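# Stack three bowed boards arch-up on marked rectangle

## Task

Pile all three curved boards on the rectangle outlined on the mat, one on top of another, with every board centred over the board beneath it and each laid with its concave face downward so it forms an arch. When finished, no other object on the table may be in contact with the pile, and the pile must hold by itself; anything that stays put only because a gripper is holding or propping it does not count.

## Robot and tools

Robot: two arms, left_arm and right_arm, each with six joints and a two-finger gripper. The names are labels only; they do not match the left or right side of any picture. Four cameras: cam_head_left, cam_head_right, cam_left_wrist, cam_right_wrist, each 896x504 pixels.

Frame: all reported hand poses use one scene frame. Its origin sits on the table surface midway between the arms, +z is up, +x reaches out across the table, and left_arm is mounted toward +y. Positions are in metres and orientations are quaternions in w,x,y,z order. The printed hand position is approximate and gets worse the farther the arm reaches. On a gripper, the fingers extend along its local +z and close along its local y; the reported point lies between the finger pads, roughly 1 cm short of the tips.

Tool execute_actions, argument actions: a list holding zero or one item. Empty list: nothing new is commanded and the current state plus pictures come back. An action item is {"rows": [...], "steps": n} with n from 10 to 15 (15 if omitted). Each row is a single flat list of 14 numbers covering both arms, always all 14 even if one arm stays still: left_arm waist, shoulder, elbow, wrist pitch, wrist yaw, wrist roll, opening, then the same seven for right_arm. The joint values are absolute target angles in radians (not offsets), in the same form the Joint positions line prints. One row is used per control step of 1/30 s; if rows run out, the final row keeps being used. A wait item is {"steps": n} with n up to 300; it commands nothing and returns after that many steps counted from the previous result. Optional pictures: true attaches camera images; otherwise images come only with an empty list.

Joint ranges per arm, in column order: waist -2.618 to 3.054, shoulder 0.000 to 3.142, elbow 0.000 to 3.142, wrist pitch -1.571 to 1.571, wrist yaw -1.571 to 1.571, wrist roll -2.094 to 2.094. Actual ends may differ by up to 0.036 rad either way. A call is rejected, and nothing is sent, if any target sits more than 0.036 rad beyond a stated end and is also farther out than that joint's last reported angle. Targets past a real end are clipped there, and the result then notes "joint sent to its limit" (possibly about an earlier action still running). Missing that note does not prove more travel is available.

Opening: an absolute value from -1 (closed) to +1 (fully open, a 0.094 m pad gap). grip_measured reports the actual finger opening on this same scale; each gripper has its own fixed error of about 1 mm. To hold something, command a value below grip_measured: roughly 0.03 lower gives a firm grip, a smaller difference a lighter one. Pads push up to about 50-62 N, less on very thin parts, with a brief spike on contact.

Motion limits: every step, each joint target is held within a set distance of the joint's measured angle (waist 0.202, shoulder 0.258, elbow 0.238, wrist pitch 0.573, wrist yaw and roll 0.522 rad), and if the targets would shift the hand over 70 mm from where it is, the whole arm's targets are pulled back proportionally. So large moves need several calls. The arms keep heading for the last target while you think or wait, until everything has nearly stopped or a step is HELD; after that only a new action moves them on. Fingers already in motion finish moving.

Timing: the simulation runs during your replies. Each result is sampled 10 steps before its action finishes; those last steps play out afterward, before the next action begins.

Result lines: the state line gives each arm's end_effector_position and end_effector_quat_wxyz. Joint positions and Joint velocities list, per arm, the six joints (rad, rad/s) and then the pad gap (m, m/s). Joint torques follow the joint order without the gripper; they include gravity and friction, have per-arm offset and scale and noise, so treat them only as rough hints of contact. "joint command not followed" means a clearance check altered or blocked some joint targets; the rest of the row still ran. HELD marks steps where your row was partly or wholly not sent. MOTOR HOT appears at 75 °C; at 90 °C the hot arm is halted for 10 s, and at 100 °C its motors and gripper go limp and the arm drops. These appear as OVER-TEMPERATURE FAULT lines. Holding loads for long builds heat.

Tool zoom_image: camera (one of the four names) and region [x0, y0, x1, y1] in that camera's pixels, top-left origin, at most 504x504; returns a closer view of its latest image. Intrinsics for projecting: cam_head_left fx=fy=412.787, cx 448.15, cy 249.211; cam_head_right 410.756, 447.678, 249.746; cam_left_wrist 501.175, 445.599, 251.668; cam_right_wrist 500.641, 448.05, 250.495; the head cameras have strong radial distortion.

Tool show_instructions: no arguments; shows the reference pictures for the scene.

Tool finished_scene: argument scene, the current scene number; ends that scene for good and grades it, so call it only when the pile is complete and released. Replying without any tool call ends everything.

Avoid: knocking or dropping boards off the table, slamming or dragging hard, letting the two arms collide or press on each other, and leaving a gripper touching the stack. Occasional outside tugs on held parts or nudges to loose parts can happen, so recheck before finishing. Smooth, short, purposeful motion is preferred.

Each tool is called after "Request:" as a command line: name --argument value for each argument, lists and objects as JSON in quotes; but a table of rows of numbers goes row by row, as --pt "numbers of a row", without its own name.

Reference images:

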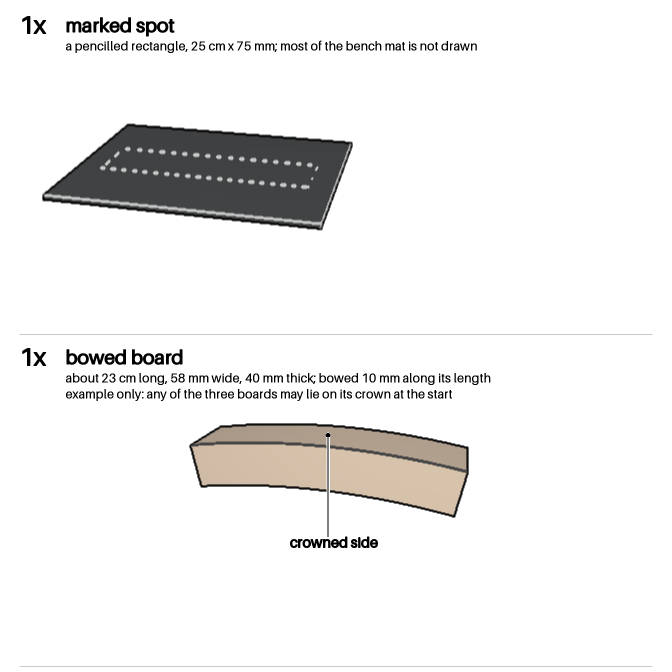

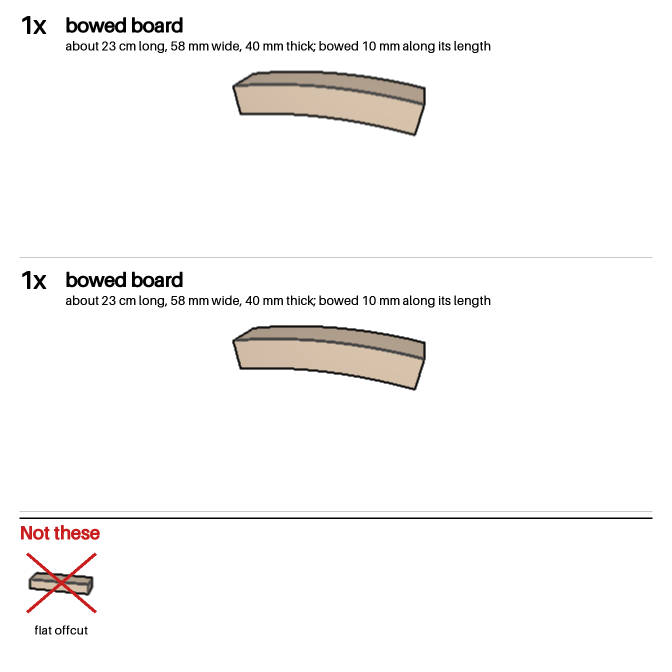

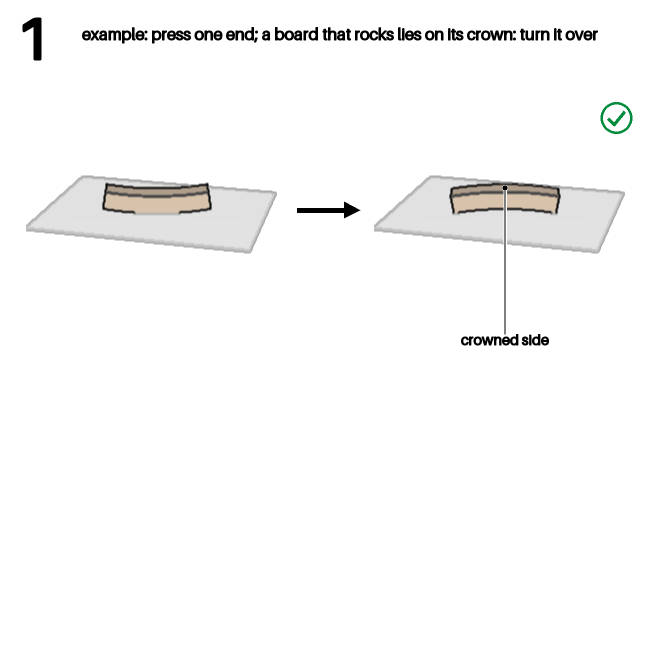

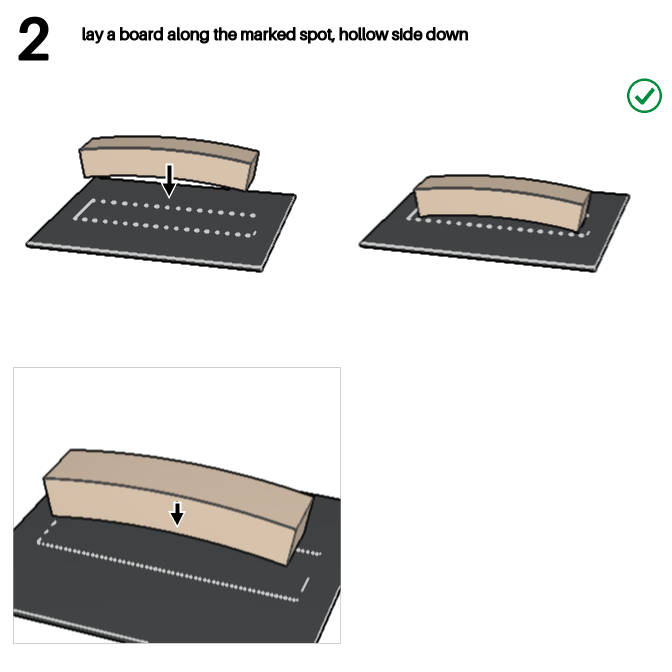

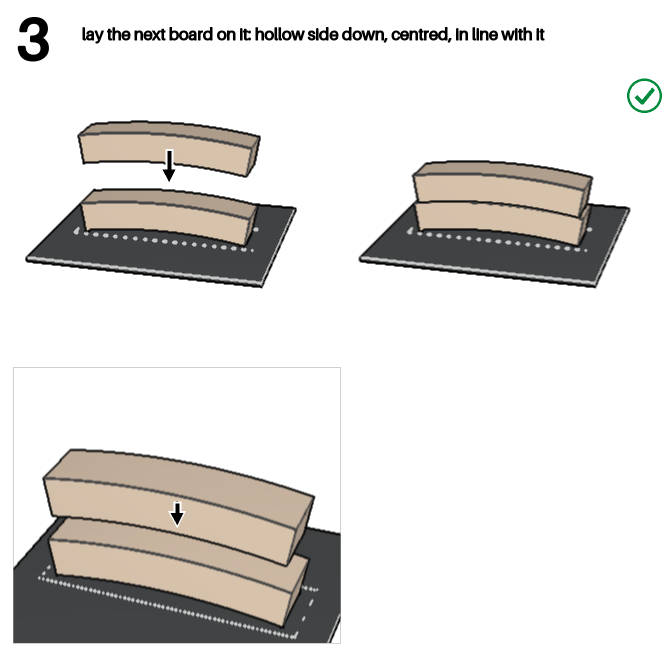

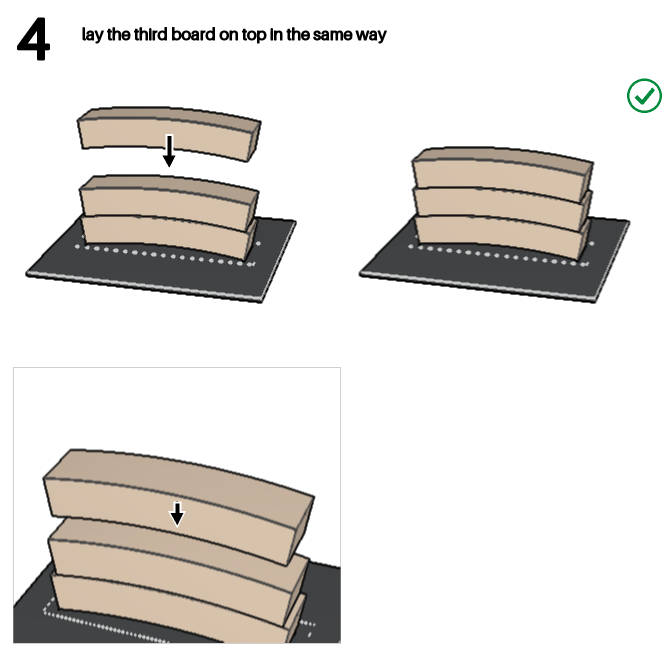

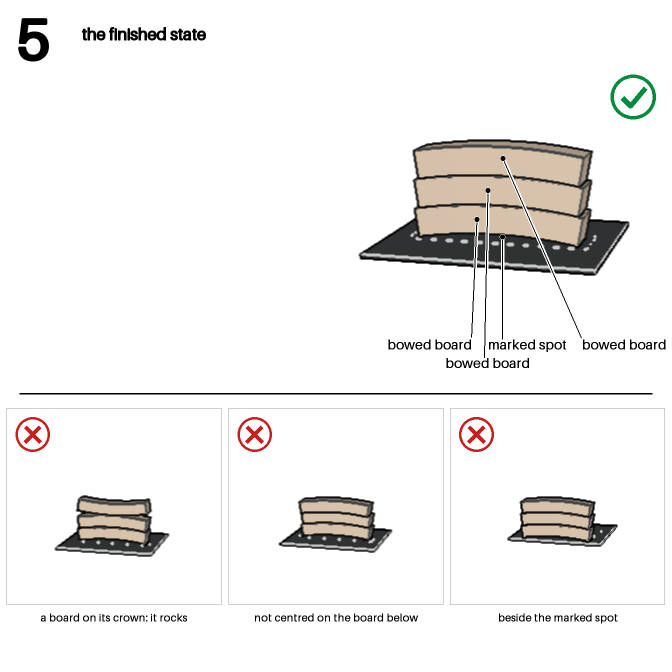

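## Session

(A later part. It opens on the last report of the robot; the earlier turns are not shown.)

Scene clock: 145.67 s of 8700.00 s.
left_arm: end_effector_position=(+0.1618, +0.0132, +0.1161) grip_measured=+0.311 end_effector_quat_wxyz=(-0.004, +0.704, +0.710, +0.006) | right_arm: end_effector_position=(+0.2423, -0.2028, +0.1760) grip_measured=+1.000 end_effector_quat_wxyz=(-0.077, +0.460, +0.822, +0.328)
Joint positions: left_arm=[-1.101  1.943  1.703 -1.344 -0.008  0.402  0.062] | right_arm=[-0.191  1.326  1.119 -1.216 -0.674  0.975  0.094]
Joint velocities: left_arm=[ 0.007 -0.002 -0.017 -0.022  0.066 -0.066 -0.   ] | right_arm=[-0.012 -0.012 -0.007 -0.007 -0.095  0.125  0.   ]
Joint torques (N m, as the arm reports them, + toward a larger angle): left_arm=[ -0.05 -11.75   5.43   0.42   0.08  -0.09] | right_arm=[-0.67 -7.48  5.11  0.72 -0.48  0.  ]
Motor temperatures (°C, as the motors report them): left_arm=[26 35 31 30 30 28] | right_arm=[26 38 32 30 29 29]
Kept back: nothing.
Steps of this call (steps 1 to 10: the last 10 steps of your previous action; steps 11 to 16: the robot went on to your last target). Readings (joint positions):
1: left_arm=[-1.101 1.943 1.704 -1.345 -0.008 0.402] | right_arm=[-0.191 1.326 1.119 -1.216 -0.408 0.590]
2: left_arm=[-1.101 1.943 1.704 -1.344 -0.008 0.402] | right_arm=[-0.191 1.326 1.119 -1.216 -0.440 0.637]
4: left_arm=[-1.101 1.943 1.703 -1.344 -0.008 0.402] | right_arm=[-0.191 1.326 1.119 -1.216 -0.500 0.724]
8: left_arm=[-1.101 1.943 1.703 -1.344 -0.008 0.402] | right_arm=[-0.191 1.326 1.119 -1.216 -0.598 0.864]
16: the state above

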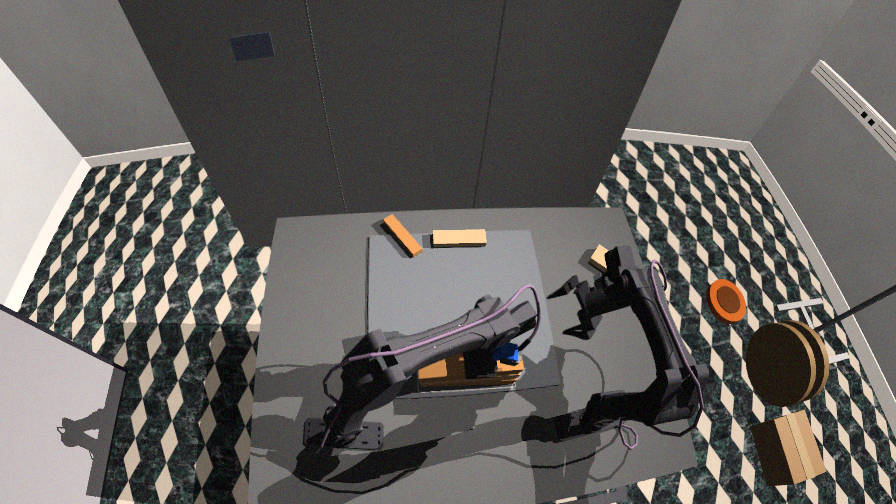

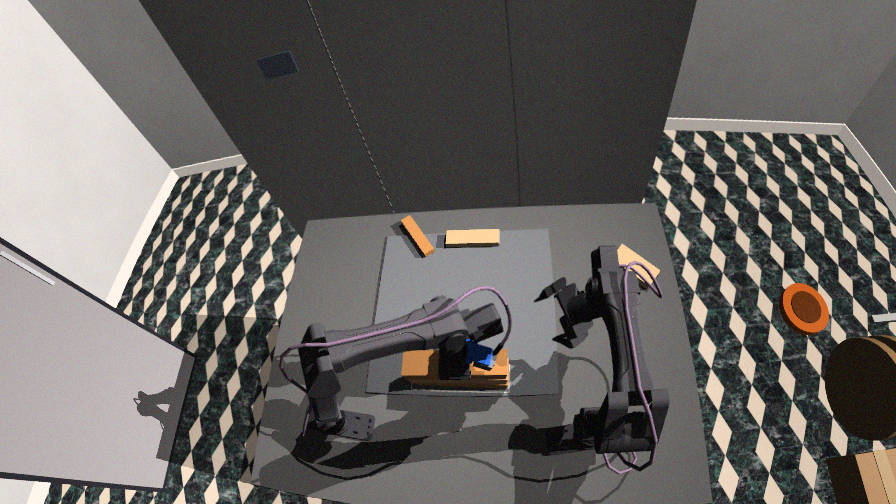

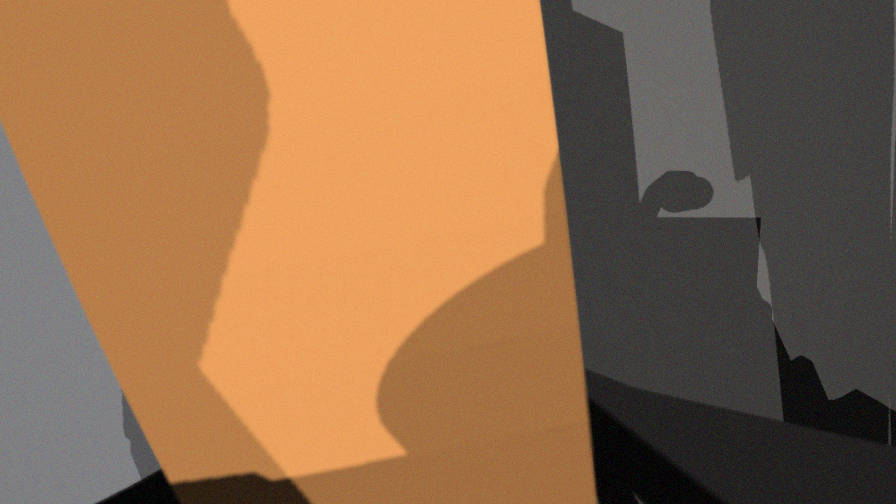

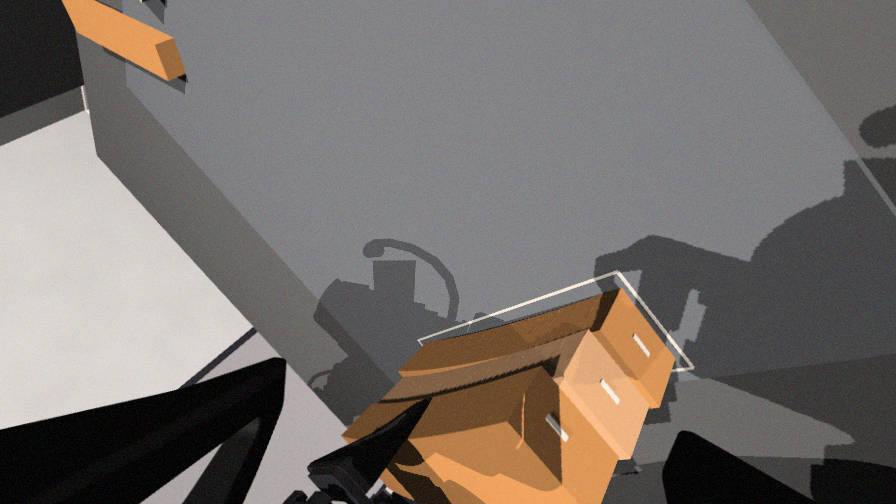

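Request:
execute_actions --actions '[{"rows": [[-1.102,1.925,1.705,-1.335,0,0.4,0.28,-0.2,1.3,1.1,-1.2,-0.7,1.0,1],[-1.102,1.925,1.715,-1.335,0,0.4,0.28,-0.2,1.3,1.1,-1.2,-0.7,1.0,1],[-1.102,1.925,1.724,-1.335,0,0.4,0.28,-0.2,1.3,1.1,-1.2,-0.7,1.0,1],[-1.102,1.925,1.731,-1.335,0,0.4,0.28,-0.2,1.3,1.1,-1.2,-0.7,1.0,1],[-1.102,1.925,1.736,-1.335,0,0.4,0.28,-0.2,1.3,1.1,-1.2,-0.7,1.0,1],[-1.102,1.925,1.740,-1.335,0,0.4,0.28,-0.2,1.3,1.1,-1.2,-0.7,1.0,1],[-1.102,1.925,1.743,-1.335,0,0.4,0.28,-0.2,1.3,1.1,-1.2,-0.7,1.0,1],[-1.104,1.925,1.745,-1.335,0,0.404,0.28,-0.2,1.3,1.1,-1.2,-0.7,1.0,1],[-1.107,1.925,1.745,-1.335,0,0.408,0.28,-0.2,1.3,1.1,-1.2,-0.7,1.0,1],[-1.110,1.925,1.745,-1.335,0,0.412,0.28,-0.2,1.3,1.1,-1.2,-0.7,1.0,1],[-1.113,1.925,1.745,-1.335,0,0.417,0.28,-0.2,1.3,1.1,-1.2,-0.7,1.0,1],[-1.115,1.925,1.745,-1.335,0,0.422,0.28,-0.2,1.3,1.1,-1.2,-0.7,1.0,1],[-1.117,1.925,1.745,-1.335,0,0.427,0.28,-0.2,1.3,1.1,-1.2,-0.7,1.0,1],[-1.119,1.925,1.745,-1.335,0,0.431,0.28,-0.2,1.3,1.1,-1.2,-0.7,1.0,1],[-1.119,1.925,1.745,-1.335,0,0.433,0.28,-0.2,1.3,1.1,-1.2,-0.7,1.0,1]], "steps": 15}]'

Request:
execute_actions --actions '[{"steps": 20}]' --pictures true

Scene clock: 151.67 s of 8700.00 s.
left_arm: end_effector_position=(+0.1618, +0.0132, +0.1161) grip_measured=+0.311 end_effector_quat_wxyz=(-0.004, +0.704, +0.710, +0.006) | right_arm: end_effector_position=(+0.2423, -0.2008, +0.1776) grip_measured=+1.000 end_effector_quat_wxyz=(-0.083, +0.467, +0.815, +0.333)
Joint positions: left_arm=[-1.101  1.943  1.703 -1.344 -0.008  0.402  0.062] | right_arm=[-0.191  1.326  1.119 -1.215 -0.688  0.997  0.094]
Joint velocities: left_arm=[-0.017  0.007 -0.007 -0.007 -0.007 -0.051 -0.001] | right_arm=[ 0.012 -0.012 -0.007 -0.007 -0.022 -0.051  0.   ]
Joint torques (N m, as the arm reports them, + toward a larger angle): left_arm=[ -0.12 -11.72   9.39   0.15   0.07   0.01] | right_arm=[-0.66 -7.46  5.07  0.71 -0.46  0.04]
Motor temperatures (°C, as the motors report them): left_arm=[26 35 31 30 30 28] | right_arm=[26 37 32 30 29 29]
Steps of this call (steps 1 to 30: the robot went on to your last target; steps 31 to 90: nothing new was sent; then 2.83 s passed at rest; steps 91 to 95: the first 5 steps of this action). Readings (joint positions):
91: left_arm=[-1.101 1.943 1.703 -1.344 -0.008 0.402] | right_arm=[-0.191 1.326 1.119 -1.215 -0.688 0.997]
92: left_arm=[-1.101 1.943 1.703 -1.344 -0.008 0.402] | right_arm=[-0.191 1.326 1.119 -1.215 -0.688 0.997]
94: left_arm=[-1.101 1.943 1.703 -1.344 -0.008 0.402] | right_arm=[-0.191 1.326 1.119 -1.215 -0.688 0.997]
95: the state above

Scene clock: 152.33 s of 8700.00 s.
left_arm: end_effector_position=(+0.1593, +0.0133, +0.1170) grip_measured=+0.311 end_effector_quat_wxyz=(-0.006, +0.711, +0.703, +0.007) | right_arm: end_effector_position=(+0.2423, -0.2008, +0.1776) grip_measured=+1.000 end_effector_quat_wxyz=(-0.083, +0.467, +0.815, +0.333)
Joint positions: left_arm=[-1.107  1.943  1.706 -1.351 -0.008  0.414  0.062] | right_arm=[-0.191  1.326  1.119 -1.215 -0.688  0.997  0.094]
Joint velocities: left_arm=[-0.017  0.012 -0.002  0.037  0.007  0.037 -0.001] | right_arm=[-0.007 -0.007 -0.007  0.037  0.037 -0.051  0.   ]
Joint torques (N m, as the arm reports them, + toward a larger angle): left_arm=[ -1.06 -11.9    9.83   0.2    0.05   0.15] | right_arm=[-0.68 -7.48  5.07  0.71 -0.47  0.03]
Motor temperatures (°C, as the motors report them): left_arm=[26 35 31 30 30 28] | right_arm=[26 37 32 30 29 29]
Kept back: nothing.
Steps of this call (steps 1 to 10: the last 10 steps of your previous action; steps 11 to 20: the robot went on to your last target). Readings (joint positions):
1: left_arm=[-1.101 1.943 1.704 -1.344 -0.008 0.402] | right_arm=[-0.191 1.326 1.119 -1.215 -0.688 0.997]
2: left_arm=[-1.101 1.943 1.705 -1.345 -0.008 0.402] | right_arm=[-0.191 1.326 1.119 -1.215 -0.688 0.997]
4: left_arm=[-1.101 1.943 1.706 -1.346 -0.008 0.402] | right_arm=[-0.191 1.326 1.119 -1.215 -0.688 0.997]
8: left_arm=[-1.101 1.943 1.706 -1.347 -0.008 0.403] | right_arm=[-0.191 1.326 1.119 -1.215 -0.688 0.997]
20: the state above

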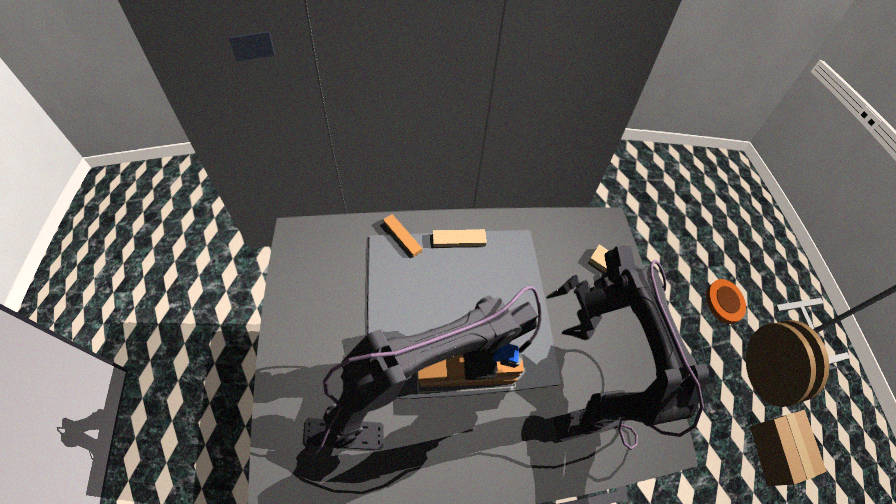

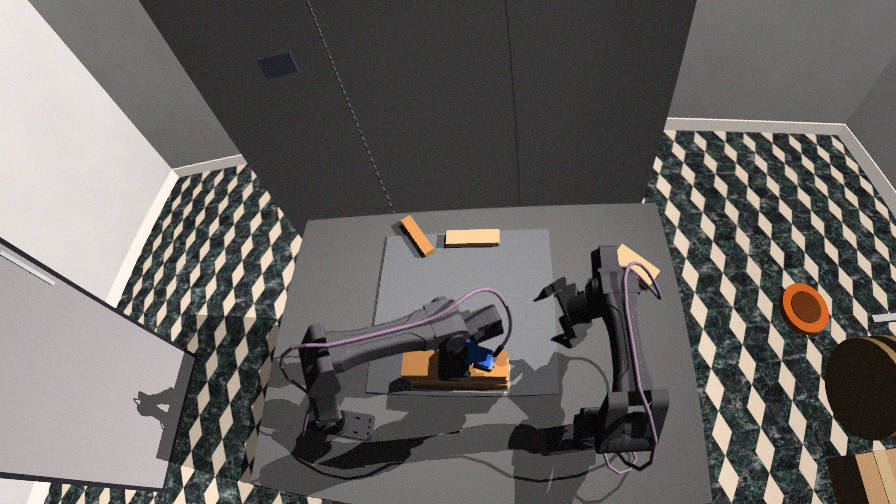

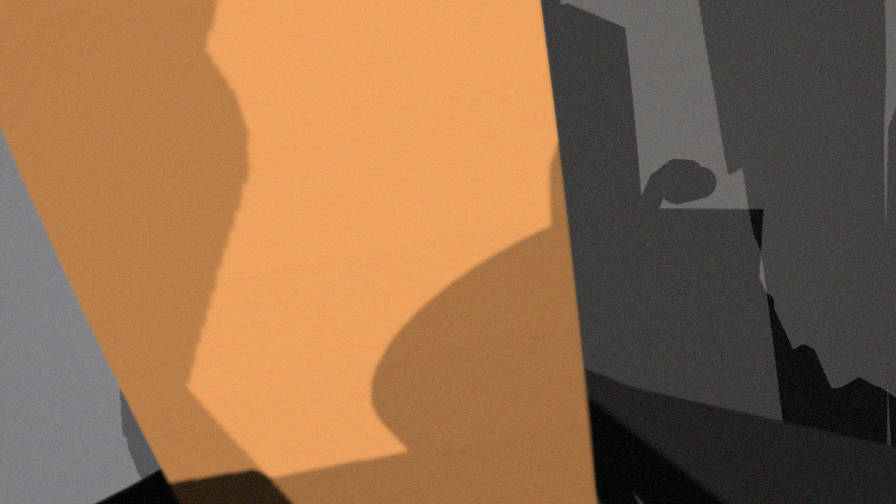

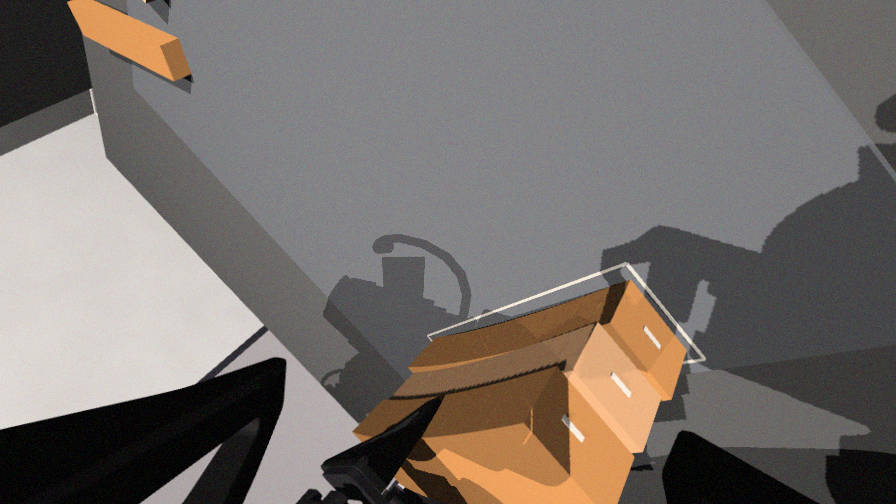

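Request:
zoom_image --camera "cam_right_wrist" --region '[490, 255, 730, 499]'

Request:
zoom_image --camera "cam_head_right" --region '[480, 345, 530, 400]'

Request:
zoom_image --camera "cam_head_left" --region '[405, 345, 455, 400]'

Region (490, 255, 730, 499) of cam_right_wrist's 896x504 image, scaled by 2.066, with more detail than that image has; it fills the left 496 columns of this view, and the rest is white.

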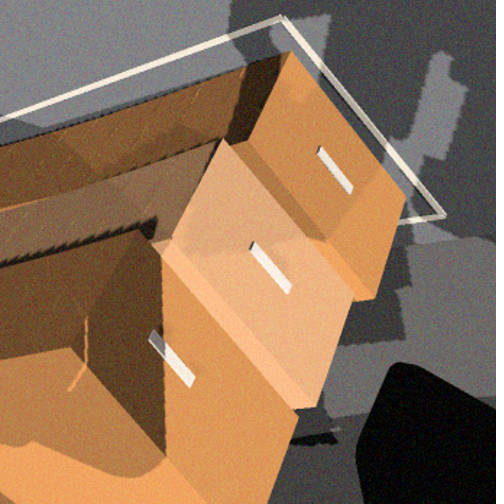

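Region (480, 345, 530, 400) of cam_head_right's 896x504 image, scaled by 9.164, with more detail than that image has; it fills the left 458 columns of this view, and the rest is white.

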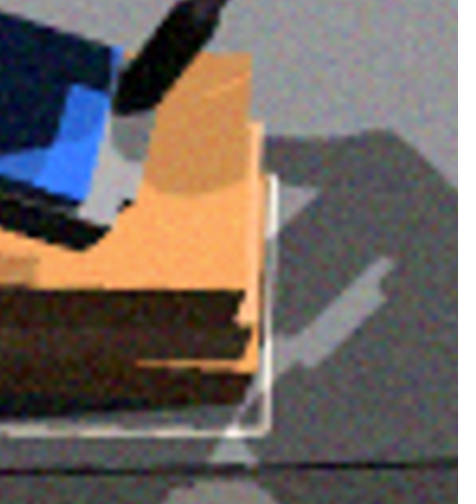

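Region (405, 345, 455, 400) of cam_head_left's 896x504 image, scaled by 9.164, with more detail than that image has; it fills the left 458 columns of this view, and the rest is white.

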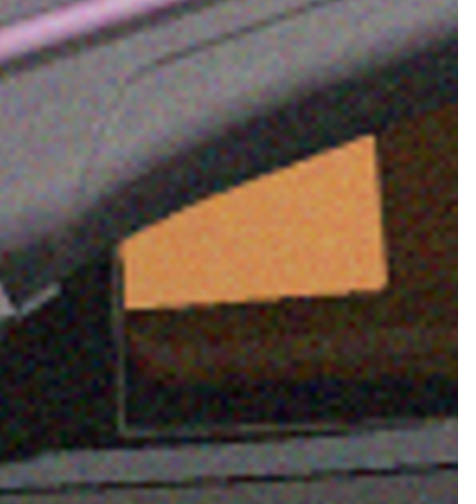

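Request:
execute_actions --actions '[{"rows": [[-1.119,1.925,1.746,-1.34,0,0.422,0.28,-0.2,1.3,1.1,-1.2,-0.7,1.0,1],[-1.119,1.925,1.749,-1.34,0,0.422,0.28,-0.2,1.3,1.1,-1.2,-0.7,1.0,1],[-1.119,1.925,1.752,-1.34,0,0.422,0.28,-0.2,1.3,1.1,-1.2,-0.7,1.0,1],[-1.119,1.925,1.754,-1.34,0,0.422,0.28,-0.2,1.3,1.1,-1.2,-0.7,1.0,1],[-1.119,1.925,1.756,-1.34,0,0.422,0.28,-0.2,1.3,1.1,-1.2,-0.7,1.0,1],[-1.119,1.925,1.757,-1.34,0,0.422,0.28,-0.2,1.3,1.1,-1.2,-0.7,1.0,1]], "steps": 12}]'

Request:
execute_actions --actions '[{"steps": 12}]'

Scene clock: 154.37 s of 8700.00 s.
left_arm: end_effector_position=(+0.1593, +0.0133, +0.1170) grip_measured=+0.311 end_effector_quat_wxyz=(-0.006, +0.711, +0.703, +0.007) | right_arm: end_effector_position=(+0.2423, -0.2008, +0.1776) grip_measured=+1.000 end_effector_quat_wxyz=(-0.083, +0.467, +0.815, +0.333)
Joint positions: left_arm=[-1.107  1.943  1.706 -1.351 -0.008  0.415  0.062] | right_arm=[-0.191  1.326  1.119 -1.215 -0.688  0.997  0.094]
Joint velocities: left_arm=[ 0.002 -0.007  0.007 -0.007 -0.022 -0.051 -0.001] | right_arm=[ 0.007 -0.012 -0.012 -0.066  0.066 -0.022  0.   ]
Joint torques (N m, as the arm reports them, + toward a larger angle): left_arm=[ -0.97 -11.74  10.22   0.19   0.12   0.06] | right_arm=[-0.69 -7.46  5.11  0.72 -0.46  0.02]
Motor temperatures (°C, as the motors report them): left_arm=[26 35 31 30 30 28] | right_arm=[26 37 32 30 29 29]
Steps of this call (steps 1 to 15: the robot went on to your last target; steps 16 to 59: nothing new was sent; steps 60 to 61: the first 2 steps of this action). Readings (joint positions):
60: left_arm=[-1.107 1.943 1.706 -1.351 -0.008 0.415] | right_arm=[-0.191 1.326 1.119 -1.215 -0.688 0.997]
61: the state above

Scene clock: 154.77 s of 8700.00 s.
left_arm: end_effector_position=(+0.1593, +0.0133, +0.1170) grip_measured=+0.311 end_effector_quat_wxyz=(-0.006, +0.711, +0.703, +0.007) | right_arm: end_effector_position=(+0.2423, -0.2008, +0.1776) grip_measured=+1.000 end_effector_quat_wxyz=(-0.083, +0.467, +0.815, +0.333)
Joint positions: left_arm=[-1.107  1.943  1.706 -1.351 -0.008  0.415  0.062] | right_arm=[-0.191  1.326  1.119 -1.215 -0.688  0.997  0.094]
Joint velocities: left_arm=[-0.017 -0.012  0.012 -0.037  0.051 -0.007 -0.001] | right_arm=[-0.002 -0.002 -0.032 -0.081 -0.051 -0.007  0.   ]
Joint torques (N m, as the arm reports them, + toward a larger angle): left_arm=[ -1.01 -11.82  10.77   0.21   0.08   0.1 ] | right_arm=[-0.66 -7.48  5.13  0.72 -0.47  0.02]
Motor temperatures (°C, as the motors report them): left_arm=[26 35 31 30 30 28] | right_arm=[26 37 32 30 29 29]
Kept back: nothing.
Steps of this call (steps 1 to 10: the last 10 steps of your previous action; steps 11 to 12: the robot went on to your last target). Readings (joint positions):
1: left_arm=[-1.107 1.943 1.706 -1.351 -0.008 0.415] | right_arm=[-0.191 1.326 1.119 -1.215 -0.688 0.997]
2: left_arm=[-1.107 1.943 1.706 -1.351 -0.008 0.415] | right_arm=[-0.191 1.326 1.119 -1.215 -0.688 0.997]
4: left_arm=[-1.107 1.943 1.706 -1.351 -0.008 0.415] | right_arm=[-0.191 1.326 1.119 -1.215 -0.688 0.997]
8: left_arm=[-1.107 1.943 1.706 -1.351 -0.008 0.415] | right_arm=[-0.191 1.326 1.119 -1.215 -0.688 0.997]
12: the state above

Request:
execute_actions --actions '[{"rows": [[-1.119,1.925,1.762,-1.34,0,0.422,0.28,-0.2,1.3,1.1,-1.2,-0.7,1.0,1],[-1.119,1.925,1.768,-1.34,0,0.422,0.28,-0.2,1.3,1.1,-1.2,-0.7,1.0,1],[-1.119,1.925,1.770,-1.34,0,0.422,0.28,-0.2,1.3,1.1,-1.2,-0.7,1.0,1],[-1.119,1.925,1.757,-1.34,0,0.422,0.28,-0.2,1.3,1.1,-1.2,-0.7,1.0,1]], "steps": 10}]'

Request:
execute_actions --actions '[{"steps": 12}]'

Scene clock: 155.47 s of 8700.00 s.
left_arm: end_effector_position=(+0.1593, +0.0133, +0.1170) grip_measured=+0.311 end_effector_quat_wxyz=(-0.006, +0.711, +0.703, +0.007) | right_arm: end_effector_position=(+0.2423, -0.2008, +0.1776) grip_measured=+1.000 end_effector_quat_wxyz=(-0.083, +0.467, +0.815, +0.333)
Joint positions: left_arm=[-1.107  1.943  1.706 -1.351 -0.008  0.415  0.062] | right_arm=[-0.191  1.326  1.119 -1.215 -0.688  0.997  0.094]
Joint velocities: left_arm=[-0.012 -0.002 -0.012  0.037 -0.051  0.066  0.   ] | right_arm=[-0.012  0.002 -0.012 -0.066  0.037 -0.022  0.   ]
Joint torques (N m, as the arm reports them, + toward a larger angle): left_arm=[ -1.01 -11.74  10.65   0.21   0.1    0.06] | right_arm=[-0.65 -7.45  5.06  0.72 -0.47  0.02]
Motor temperatures (°C, as the motors report them): left_arm=[26 35 31 30 30 28] | right_arm=[26 37 32 30 29 29]
Kept back: the last 10 steps of this action.
Steps of this call (steps 1 to 15: the robot went on to your last target; steps 16 to 21: nothing new was sent). Readings (joint positions):
1: left_arm=[-1.107 1.943 1.706 -1.351 -0.008 0.415] | right_arm=[-0.191 1.326 1.119 -1.215 -0.688 0.997]
2: left_arm=[-1.107 1.943 1.706 -1.351 -0.008 0.415] | right_arm=[-0.191 1.326 1.119 -1.215 -0.688 0.997]
4: left_arm=[-1.107 1.943 1.706 -1.351 -0.008 0.415] | right_arm=[-0.191 1.326 1.119 -1.215 -0.688 0.997]
8: left_arm=[-1.107 1.943 1.706 -1.351 -0.008 0.415] | right_arm=[-0.191 1.326 1.119 -1.215 -0.688 0.997]
21: the state above

Scene clock: 155.87 s of 8700.00 s.
left_arm: end_effector_position=(+0.1612, +0.0088, +0.1205) grip_measured=+0.311 end_effector_quat_wxyz=(+0.003, +0.711, +0.703, +0.003) | right_arm: end_effector_position=(+0.2423, -0.2008, +0.1776) grip_measured=+1.000 end_effector_quat_wxyz=(-0.083, +0.467, +0.815, +0.333)
Joint positions: left_arm=[-1.107  1.943  1.721 -1.345 -0.008  0.415  0.062] | right_arm=[-0.191  1.326  1.119 -1.215 -0.688  0.997  0.094]
Joint velocities: left_arm=[ 0.002 -0.022 -0.012 -0.037  0.007 -0.037 -0.001] | right_arm=[-0.002  0.002 -0.002  0.007 -0.066 -0.066  0.   ]
Joint torques (N m, as the arm reports them, + toward a larger angle): left_arm=[ -1.13 -11.71   9.77   0.17   0.05   0.06] | right_arm=[-0.66 -7.47  5.08  0.71 -0.47  0.02]
Motor temperatures (°C, as the motors report them): left_arm=[26 36 31 30 30 28] | right_arm=[26 37 32 30 29 29]
Kept back: nothing.
Steps of this call (steps 1 to 10: the last 10 steps of your previous action; steps 11 to 12: the robot went on to your last target). Readings (joint positions):
1: left_arm=[-1.107 1.943 1.708 -1.352 -0.008 0.415] | right_arm=[-0.191 1.326 1.119 -1.215 -0.688 0.997]
2: left_arm=[-1.107 1.943 1.711 -1.352 -0.008 0.415] | right_arm=[-0.191 1.326 1.119 -1.215 -0.688 0.997]
4: left_arm=[-1.107 1.943 1.719 -1.350 -0.008 0.415] | right_arm=[-0.191 1.326 1.119 -1.215 -0.688 0.997]
8: left_arm=[-1.107 1.943 1.721 -1.345 -0.008 0.415] | right_arm=[-0.191 1.326 1.119 -1.215 -0.688 0.997]
12: the state above

Request:
execute_actions --actions '[{"rows": [[-1.119,1.93,1.735,-1.345,0,0.422,0.28,-0.2,1.3,1.1,-1.2,-0.7,1.0,1],[-1.119,1.935,1.72,-1.345,0,0.422,0.28,-0.2,1.3,1.1,-1.2,-0.7,1.0,1],[-1.119,1.938,1.713,-1.345,0,0.422,0.28,-0.2,1.3,1.1,-1.2,-0.7,1.0,1],[-1.119,1.941,1.710,-1.345,0,0.422,0.28,-0.2,1.3,1.1,-1.2,-0.7,1.0,1],[-1.119,1.943,1.708,-1.345,0,0.422,0.28,-0.2,1.3,1.1,-1.2,-0.7,1.0,1],[-1.119,1.945,1.706,-1.345,0,0.422,0.28,-0.2,1.3,1.1,-1.2,-0.7,1.0,1],[-1.119,1.947,1.706,-1.345,0,0.422,0.28,-0.2,1.3,1.1,-1.2,-0.7,1.0,1],[-1.119,1.949,1.706,-1.345,0,0.422,0.28,-0.2,1.3,1.1,-1.2,-0.7,1.0,1],[-1.119,1.951,1.706,-1.345,0,0.422,0.28,-0.2,1.3,1.1,-1.2,-0.7,1.0,1],[-1.119,1.953,1.706,-1.345,0,0.422,0.28,-0.2,1.3,1.1,-1.2,-0.7,1.0,1],[-1.119,1.955,1.706,-1.345,0,0.422,0.28,-0.2,1.3,1.1,-1.2,-0.7,1.0,1],[-1.119,1.957,1.706,-1.345,0,0.422,0.28,-0.2,1.3,1.1,-1.2,-0.7,1.0,1]], "steps": 15}]'

Request:
execute_actions --actions '[{"steps": 14}]' --pictures true

Scene clock: 157.23 s of 8700.00 s.
left_arm: end_effector_position=(+0.1610, +0.0094, +0.1194) grip_measured=+0.311 end_effector_quat_wxyz=(+0.001, +0.711, +0.703, +0.004) | right_arm: end_effector_position=(+0.2424, -0.2008, +0.1776) grip_measured=+1.000 end_effector_quat_wxyz=(-0.083, +0.467, +0.815, +0.333)
Joint positions: left_arm=[-1.107  1.944  1.718 -1.345 -0.008  0.415  0.062] | right_arm=[-0.191  1.326  1.119 -1.215 -0.688  0.997  0.094]
Joint velocities: left_arm=[-0.007  0.022 -0.056  0.066  0.007  0.037  0.001] | right_arm=[-0.007  0.007 -0.012 -0.022 -0.051  0.007  0.   ]
Joint torques (N m, as the arm reports them, + toward a larger angle): left_arm=[ -0.92 -10.34   6.24   0.09   0.09   0.07] | right_arm=[-0.68 -7.48  5.07  0.71 -0.46  0.02]
Motor temperatures (°C, as the motors report them): left_arm=[26 36 31 30 30 28] | right_arm=[26 37 32 30 29 29]
Steps of this call (steps 1 to 30: the robot went on to your last target; steps 31 to 36: nothing new was sent; steps 37 to 41: the first 5 steps of this action). Readings (joint positions):
37: left_arm=[-1.107 1.943 1.721 -1.345 -0.008 0.415] | right_arm=[-0.191 1.326 1.119 -1.215 -0.688 0.997]
38: left_arm=[-1.107 1.943 1.721 -1.345 -0.008 0.415] | right_arm=[-0.191 1.326 1.119 -1.215 -0.688 0.997]
40: left_arm=[-1.107 1.944 1.719 -1.345 -0.008 0.415] | right_arm=[-0.191 1.326 1.119 -1.215 -0.688 0.997]
41: the state above

Scene clock: 157.70 s of 8700.00 s.
left_arm: end_effector_position=(+0.1612, +0.0111, +0.1162) grip_measured=+0.311 end_effector_quat_wxyz=(-0.004, +0.711, +0.703, +0.009) | right_arm: end_effector_position=(+0.2424, -0.2008, +0.1776) grip_measured=+1.000 end_effector_quat_wxyz=(-0.083, +0.467, +0.815, +0.333)
Joint positions: left_arm=[-1.107  1.951  1.714 -1.348 -0.013  0.415  0.062] | right_arm=[-0.191  1.326  1.119 -1.215 -0.688  0.997  0.094]
Joint velocities: left_arm=[-0.002 -0.017 -0.002  0.051 -0.007 -0.022 -0.001] | right_arm=[-0.012 -0.017 -0.002 -0.051  0.022  0.051  0.   ]
Joint torques (N m, as the arm reports them, + toward a larger angle): left_arm=[-1.   -9.62  5.96  0.13  0.07  0.08] | right_arm=[-0.65 -7.5   5.09  0.73 -0.47  0.02]
Motor temperatures (°C, as the motors report them): left_arm=[26 35 31 30 30 28] | right_arm=[26 37 32 30 29 29]
Kept back: nothing.
Steps of this call (steps 1 to 10: the last 10 steps of your previous action; steps 11 to 14: the robot went on to your last target). Readings (joint positions):
1: left_arm=[-1.107 1.946 1.716 -1.345 -0.009 0.415] | right_arm=[-0.191 1.326 1.119 -1.215 -0.688 0.997]
2: left_arm=[-1.107 1.948 1.714 -1.346 -0.010 0.415] | right_arm=[-0.191 1.326 1.119 -1.215 -0.688 0.997]
4: left_arm=[-1.107 1.951 1.714 -1.347 -0.013 0.415] | right_arm=[-0.191 1.326 1.119 -1.215 -0.688 0.997]
8: left_arm=[-1.107 1.951 1.714 -1.348 -0.013 0.415] | right_arm=[-0.191 1.326 1.119 -1.215 -0.688 0.997]
14: the state above

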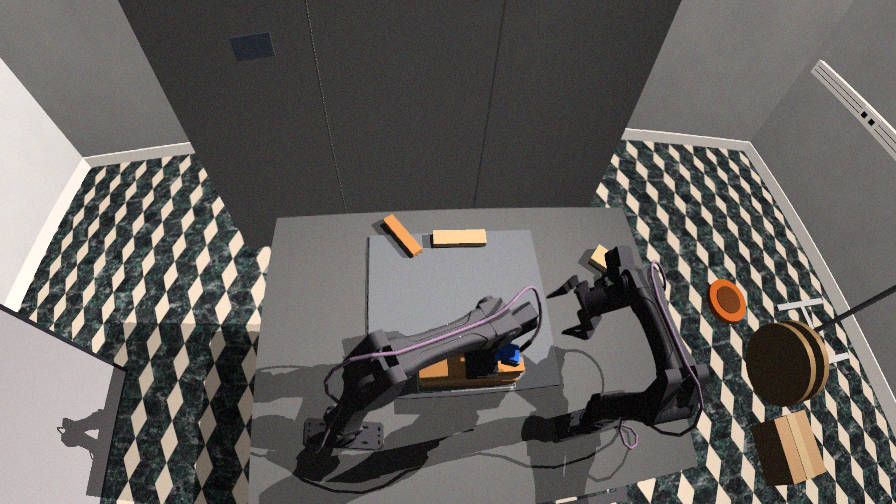

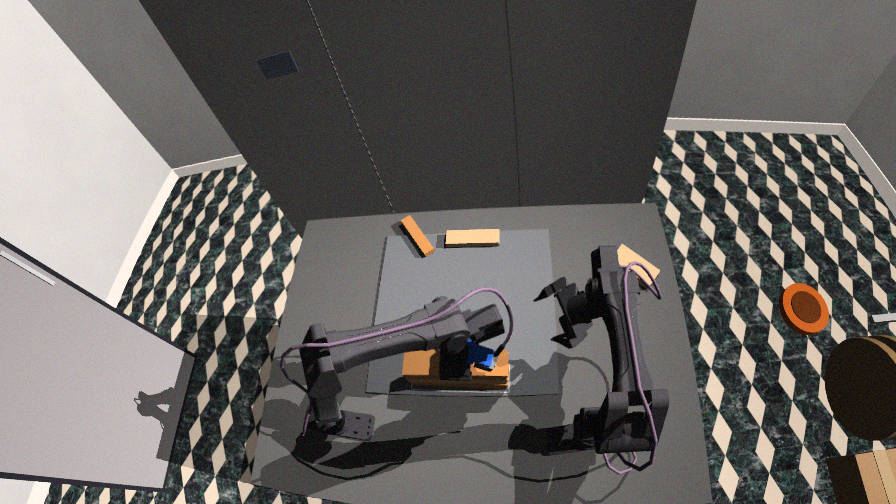

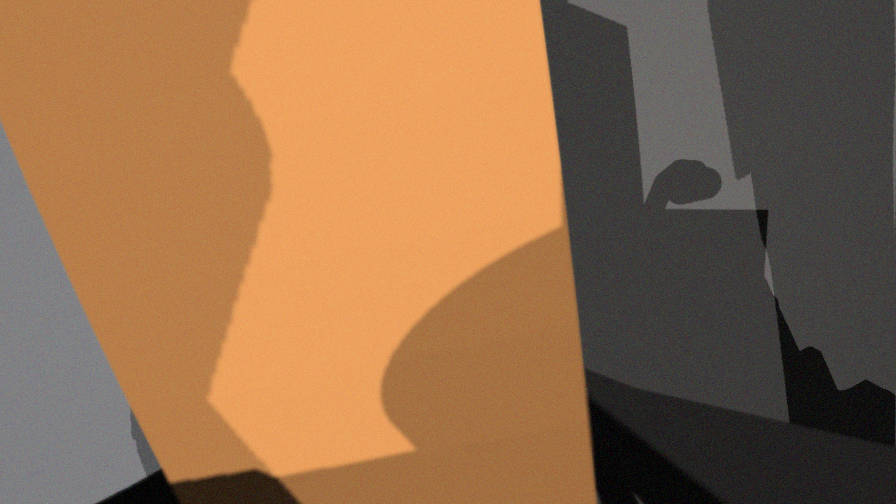

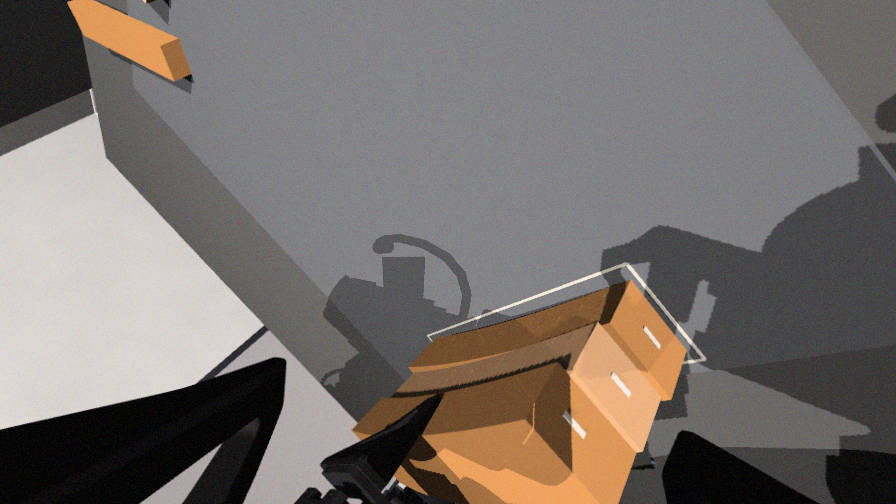

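Request:
zoom_image --camera "cam_right_wrist" --region '[490, 255, 730, 499]'

Request:
zoom_image --camera "cam_right_wrist" --region '[345, 325, 465, 445]'

Region (490, 255, 730, 499) of cam_right_wrist's 896x504 image, scaled by 2.066, with more detail than that image has; it fills the left 496 columns of this view, and the rest is white.

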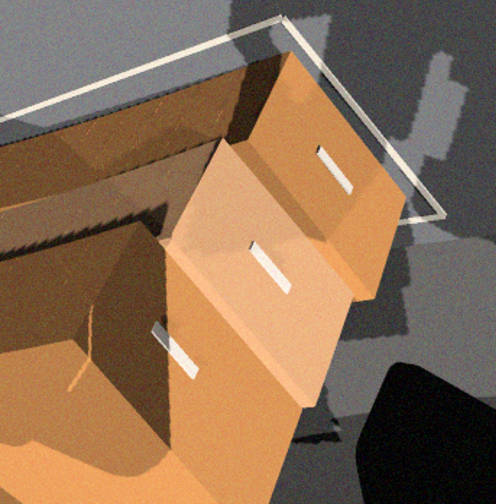

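Region (345, 325, 465, 445) of cam_right_wrist's 896x504 image, scaled by 4.200, with more detail than that image has.

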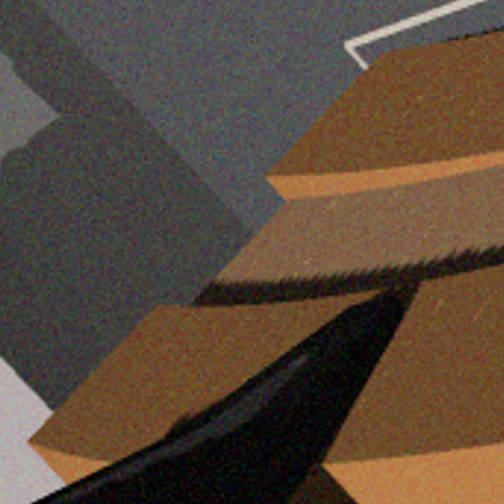

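Request:
execute_actions --actions '[{"rows": [[-1.119,1.94,1.72,-1.345,-0.013,0.42,0.28,-0.2,1.3,1.1,-1.2,-0.7,1.0,1],[-1.119,1.925,1.725,-1.345,-0.013,0.42,0.28,-0.2,1.3,1.1,-1.2,-0.7,1.0,1],[-1.119,1.915,1.725,-1.345,-0.013,0.42,0.28,-0.2,1.3,1.1,-1.2,-0.7,1.0,1],[-1.119,1.908,1.725,-1.345,-0.013,0.42,0.28,-0.2,1.3,1.1,-1.2,-0.7,1.0,1],[-1.119,1.903,1.725,-1.345,-0.013,0.42,0.28,-0.2,1.3,1.1,-1.2,-0.7,1.0,1],[-1.119,1.900,1.725,-1.345,-0.013,0.42,0.28,-0.2,1.3,1.1,-1.2,-0.7,1.0,1],[-1.119,1.905,1.725,-1.345,-0.013,0.42,0.28,-0.2,1.3,1.1,-1.2,-0.7,1.0,1]], "steps": 10}]'

Request:
execute_actions --actions '[{"steps": 11}]'

Scene clock: 159.13 s of 8700.00 s.
left_arm: end_effector_position=(+0.1612, +0.0111, +0.1162) grip_measured=+0.311 end_effector_quat_wxyz=(-0.004, +0.711, +0.703, +0.009) | right_arm: end_effector_position=(+0.2424, -0.2008, +0.1776) grip_measured=+1.000 end_effector_quat_wxyz=(-0.083, +0.467, +0.815, +0.333)
Joint positions: left_arm=[-1.107  1.951  1.714 -1.348 -0.013  0.415  0.062] | right_arm=[-0.191  1.326  1.119 -1.215 -0.688  0.997  0.094]
Joint velocities: left_arm=[ 0.002 -0.007  0.002  0.007  0.037  0.007  0.   ] | right_arm=[-0.017 -0.007 -0.012 -0.007  0.051 -0.022  0.   ]
Joint torques (N m, as the arm reports them, + toward a larger angle): left_arm=[-1.09 -9.6   5.98  0.12  0.13  0.1 ] | right_arm=[-0.66 -7.46  5.11  0.73 -0.47  0.02]
Motor temperatures (°C, as the motors report them): left_arm=[26 35 31 30 30 28] | right_arm=[26 37 32 30 29 29]
Kept back: the last 10 steps of this action.
Steps of this call (steps 1 to 15: the robot went on to your last target; steps 16 to 43: nothing new was sent). Readings (joint positions):
1: left_arm=[-1.107 1.951 1.714 -1.348 -0.013 0.415] | right_arm=[-0.191 1.326 1.119 -1.215 -0.688 0.997]
2: left_arm=[-1.107 1.951 1.714 -1.348 -0.013 0.415] | right_arm=[-0.191 1.326 1.119 -1.215 -0.688 0.997]
4: left_arm=[-1.107 1.951 1.714 -1.348 -0.013 0.415] | right_arm=[-0.191 1.326 1.119 -1.215 -0.688 0.997]
8: left_arm=[-1.107 1.951 1.714 -1.348 -0.013 0.415] | right_arm=[-0.191 1.326 1.119 -1.215 -0.688 0.997]
43: the state above

Scene clock: 159.50 s of 8700.00 s.
left_arm: end_effector_position=(+0.1613, +0.0115, +0.1183) grip_measured=+0.311 end_effector_quat_wxyz=(-0.001, +0.711, +0.703, +0.008) | right_arm: end_effector_position=(+0.2424, -0.2008, +0.1776) grip_measured=+1.000 end_effector_quat_wxyz=(-0.083, +0.467, +0.815, +0.333)
Joint positions: left_arm=[-1.107  1.945  1.714 -1.349 -0.014  0.415  0.062] | right_arm=[-0.191  1.326  1.119 -1.215 -0.688  0.997  0.094]
Joint velocities: left_arm=[-0.012 -0.007 -0.012 -0.037  0.066 -0.007 -0.   ] | right_arm=[-0.007  0.002 -0.017  0.007 -0.051 -0.066  0.   ]
Joint torques (N m, as the arm reports them, + toward a larger angle): left_arm=[ -1.1  -13.8    7.56   0.15   0.03   0.06] | right_arm=[-0.65 -7.47  5.12  0.71 -0.47  0.03]
Motor temperatures (°C, as the motors report them): left_arm=[26 35 31 30 30 28] | right_arm=[26 37 32 30 29 29]
Kept back: nothing.
Steps of this call (steps 1 to 10: the last 10 steps of your previous action; step 11: the robot went on to your last target). Readings (joint positions):
1: left_arm=[-1.107 1.951 1.714 -1.348 -0.014 0.415] | right_arm=[-0.191 1.326 1.119 -1.215 -0.688 0.997]
2: left_arm=[-1.107 1.951 1.714 -1.348 -0.014 0.415] | right_arm=[-0.191 1.326 1.119 -1.215 -0.688 0.997]
4: left_arm=[-1.107 1.949 1.714 -1.348 -0.014 0.415] | right_arm=[-0.191 1.326 1.119 -1.215 -0.688 0.997]
8: left_arm=[-1.107 1.945 1.714 -1.349 -0.014 0.415] | right_arm=[-0.191 1.326 1.119 -1.215 -0.688 0.997]
11: the state above

Lifted 2 mm. Now shift with the waist, then lower.

Request:
execute_actions --actions '[{"rows": [[-1.122,1.905,1.725,-1.345,-0.013,0.42,0.28,-0.2,1.3,1.1,-1.2,-0.7,1.0,1],[-1.125,1.905,1.725,-1.345,-0.013,0.42,0.28,-0.2,1.3,1.1,-1.2,-0.7,1.0,1],[-1.127,1.905,1.725,-1.345,-0.013,0.42,0.28,-0.2,1.3,1.1,-1.2,-0.7,1.0,1],[-1.127,1.905,1.725,-1.345,-0.013,0.42,0.28,-0.2,1.3,1.1,-1.2,-0.7,1.0,1],[-1.125,1.905,1.725,-1.345,-0.013,0.42,0.28,-0.2,1.3,1.1,-1.2,-0.7,1.0,1]], "steps": 10}]'

Request:
execute_actions --actions '[{"steps": 11}]'

Scene clock: 160.07 s of 8700.00 s.
left_arm: end_effector_position=(+0.1613, +0.0115, +0.1183) grip_measured=+0.311 end_effector_quat_wxyz=(-0.001, +0.711, +0.703, +0.008) | right_arm: end_effector_position=(+0.2424, -0.2008, +0.1776) grip_measured=+1.000 end_effector_quat_wxyz=(-0.083, +0.467, +0.815, +0.333)
Joint positions: left_arm=[-1.107  1.945  1.714 -1.349 -0.014  0.415  0.062] | right_arm=[-0.191  1.326  1.119 -1.215 -0.688  0.997  0.094]
Joint velocities: left_arm=[ 0.007  0.012  0.007 -0.022 -0.022 -0.022 -0.001] | right_arm=[-0.007 -0.017  0.012  0.022 -0.037  0.022  0.   ]
Joint torques (N m, as the arm reports them, + toward a larger angle): left_arm=[ -0.96 -13.64   7.56   0.15   0.02   0.04] | right_arm=[-0.64 -7.48  5.11  0.72 -0.46  0.03]
Motor temperatures (°C, as the motors report them): left_arm=[26 35 31 30 30 28] | right_arm=[26 37 32 30 29 29]
Kept back: the last 10 steps of this action.
Steps of this call (steps 1 to 15: the robot went on to your last target; steps 16 to 17: nothing new was sent). Readings (joint positions):
1: left_arm=[-1.107 1.945 1.714 -1.349 -0.014 0.415] | right_arm=[-0.191 1.326 1.119 -1.215 -0.688 0.997]
2: left_arm=[-1.107 1.945 1.714 -1.349 -0.014 0.415] | right_arm=[-0.191 1.326 1.119 -1.215 -0.688 0.997]
4: left_arm=[-1.107 1.945 1.714 -1.349 -0.014 0.415] | right_arm=[-0.191 1.326 1.119 -1.215 -0.688 0.997]
8: left_arm=[-1.107 1.945 1.714 -1.349 -0.014 0.415] | right_arm=[-0.191 1.326 1.119 -1.215 -0.688 0.997]
17: the state above

Scene clock: 160.43 s of 8700.00 s.
left_arm: end_effector_position=(+0.1592, +0.0105, +0.1183) grip_measured=+0.311 end_effector_quat_wxyz=(-0.001, +0.713, +0.701, +0.009) | right_arm: end_effector_position=(+0.2424, -0.2008, +0.1776) grip_measured=+1.000 end_effector_quat_wxyz=(-0.083, +0.467, +0.815, +0.333)
Joint positions: left_arm=[-1.114  1.945  1.714 -1.349 -0.015  0.415  0.062] | right_arm=[-0.191  1.326  1.119 -1.215 -0.688  0.997  0.094]
Joint velocities: left_arm=[ 0.007 -0.012  0.002 -0.037 -0.007 -0.022  0.001] | right_arm=[ 0.007  0.007 -0.022  0.037 -0.022 -0.007  0.   ]
Joint torques (N m, as the arm reports them, + toward a larger angle): left_arm=[ -1.1  -13.81   7.45   0.12   0.02   0.06] | right_arm=[-0.65 -7.45  5.1   0.73 -0.47  0.02]
Motor temperatures (°C, as the motors report them): left_arm=[26 36 31 30 30 28] | right_arm=[26 37 32 30 29 29]
Kept back: nothing.
Steps of this call (steps 1 to 10: the last 10 steps of your previous action; step 11: the robot went on to your last target). Readings (joint positions):
1: left_arm=[-1.107 1.945 1.714 -1.349 -0.014 0.415] | right_arm=[-0.191 1.326 1.119 -1.215 -0.688 0.997]
2: left_arm=[-1.108 1.945 1.714 -1.349 -0.014 0.415] | right_arm=[-0.191 1.326 1.119 -1.215 -0.688 0.997]
4: left_arm=[-1.110 1.945 1.714 -1.349 -0.015 0.415] | right_arm=[-0.191 1.326 1.119 -1.215 -0.688 0.997]
8: left_arm=[-1.114 1.945 1.714 -1.349 -0.015 0.415] | right_arm=[-0.191 1.326 1.119 -1.215 -0.688 0.997]
11: the state above


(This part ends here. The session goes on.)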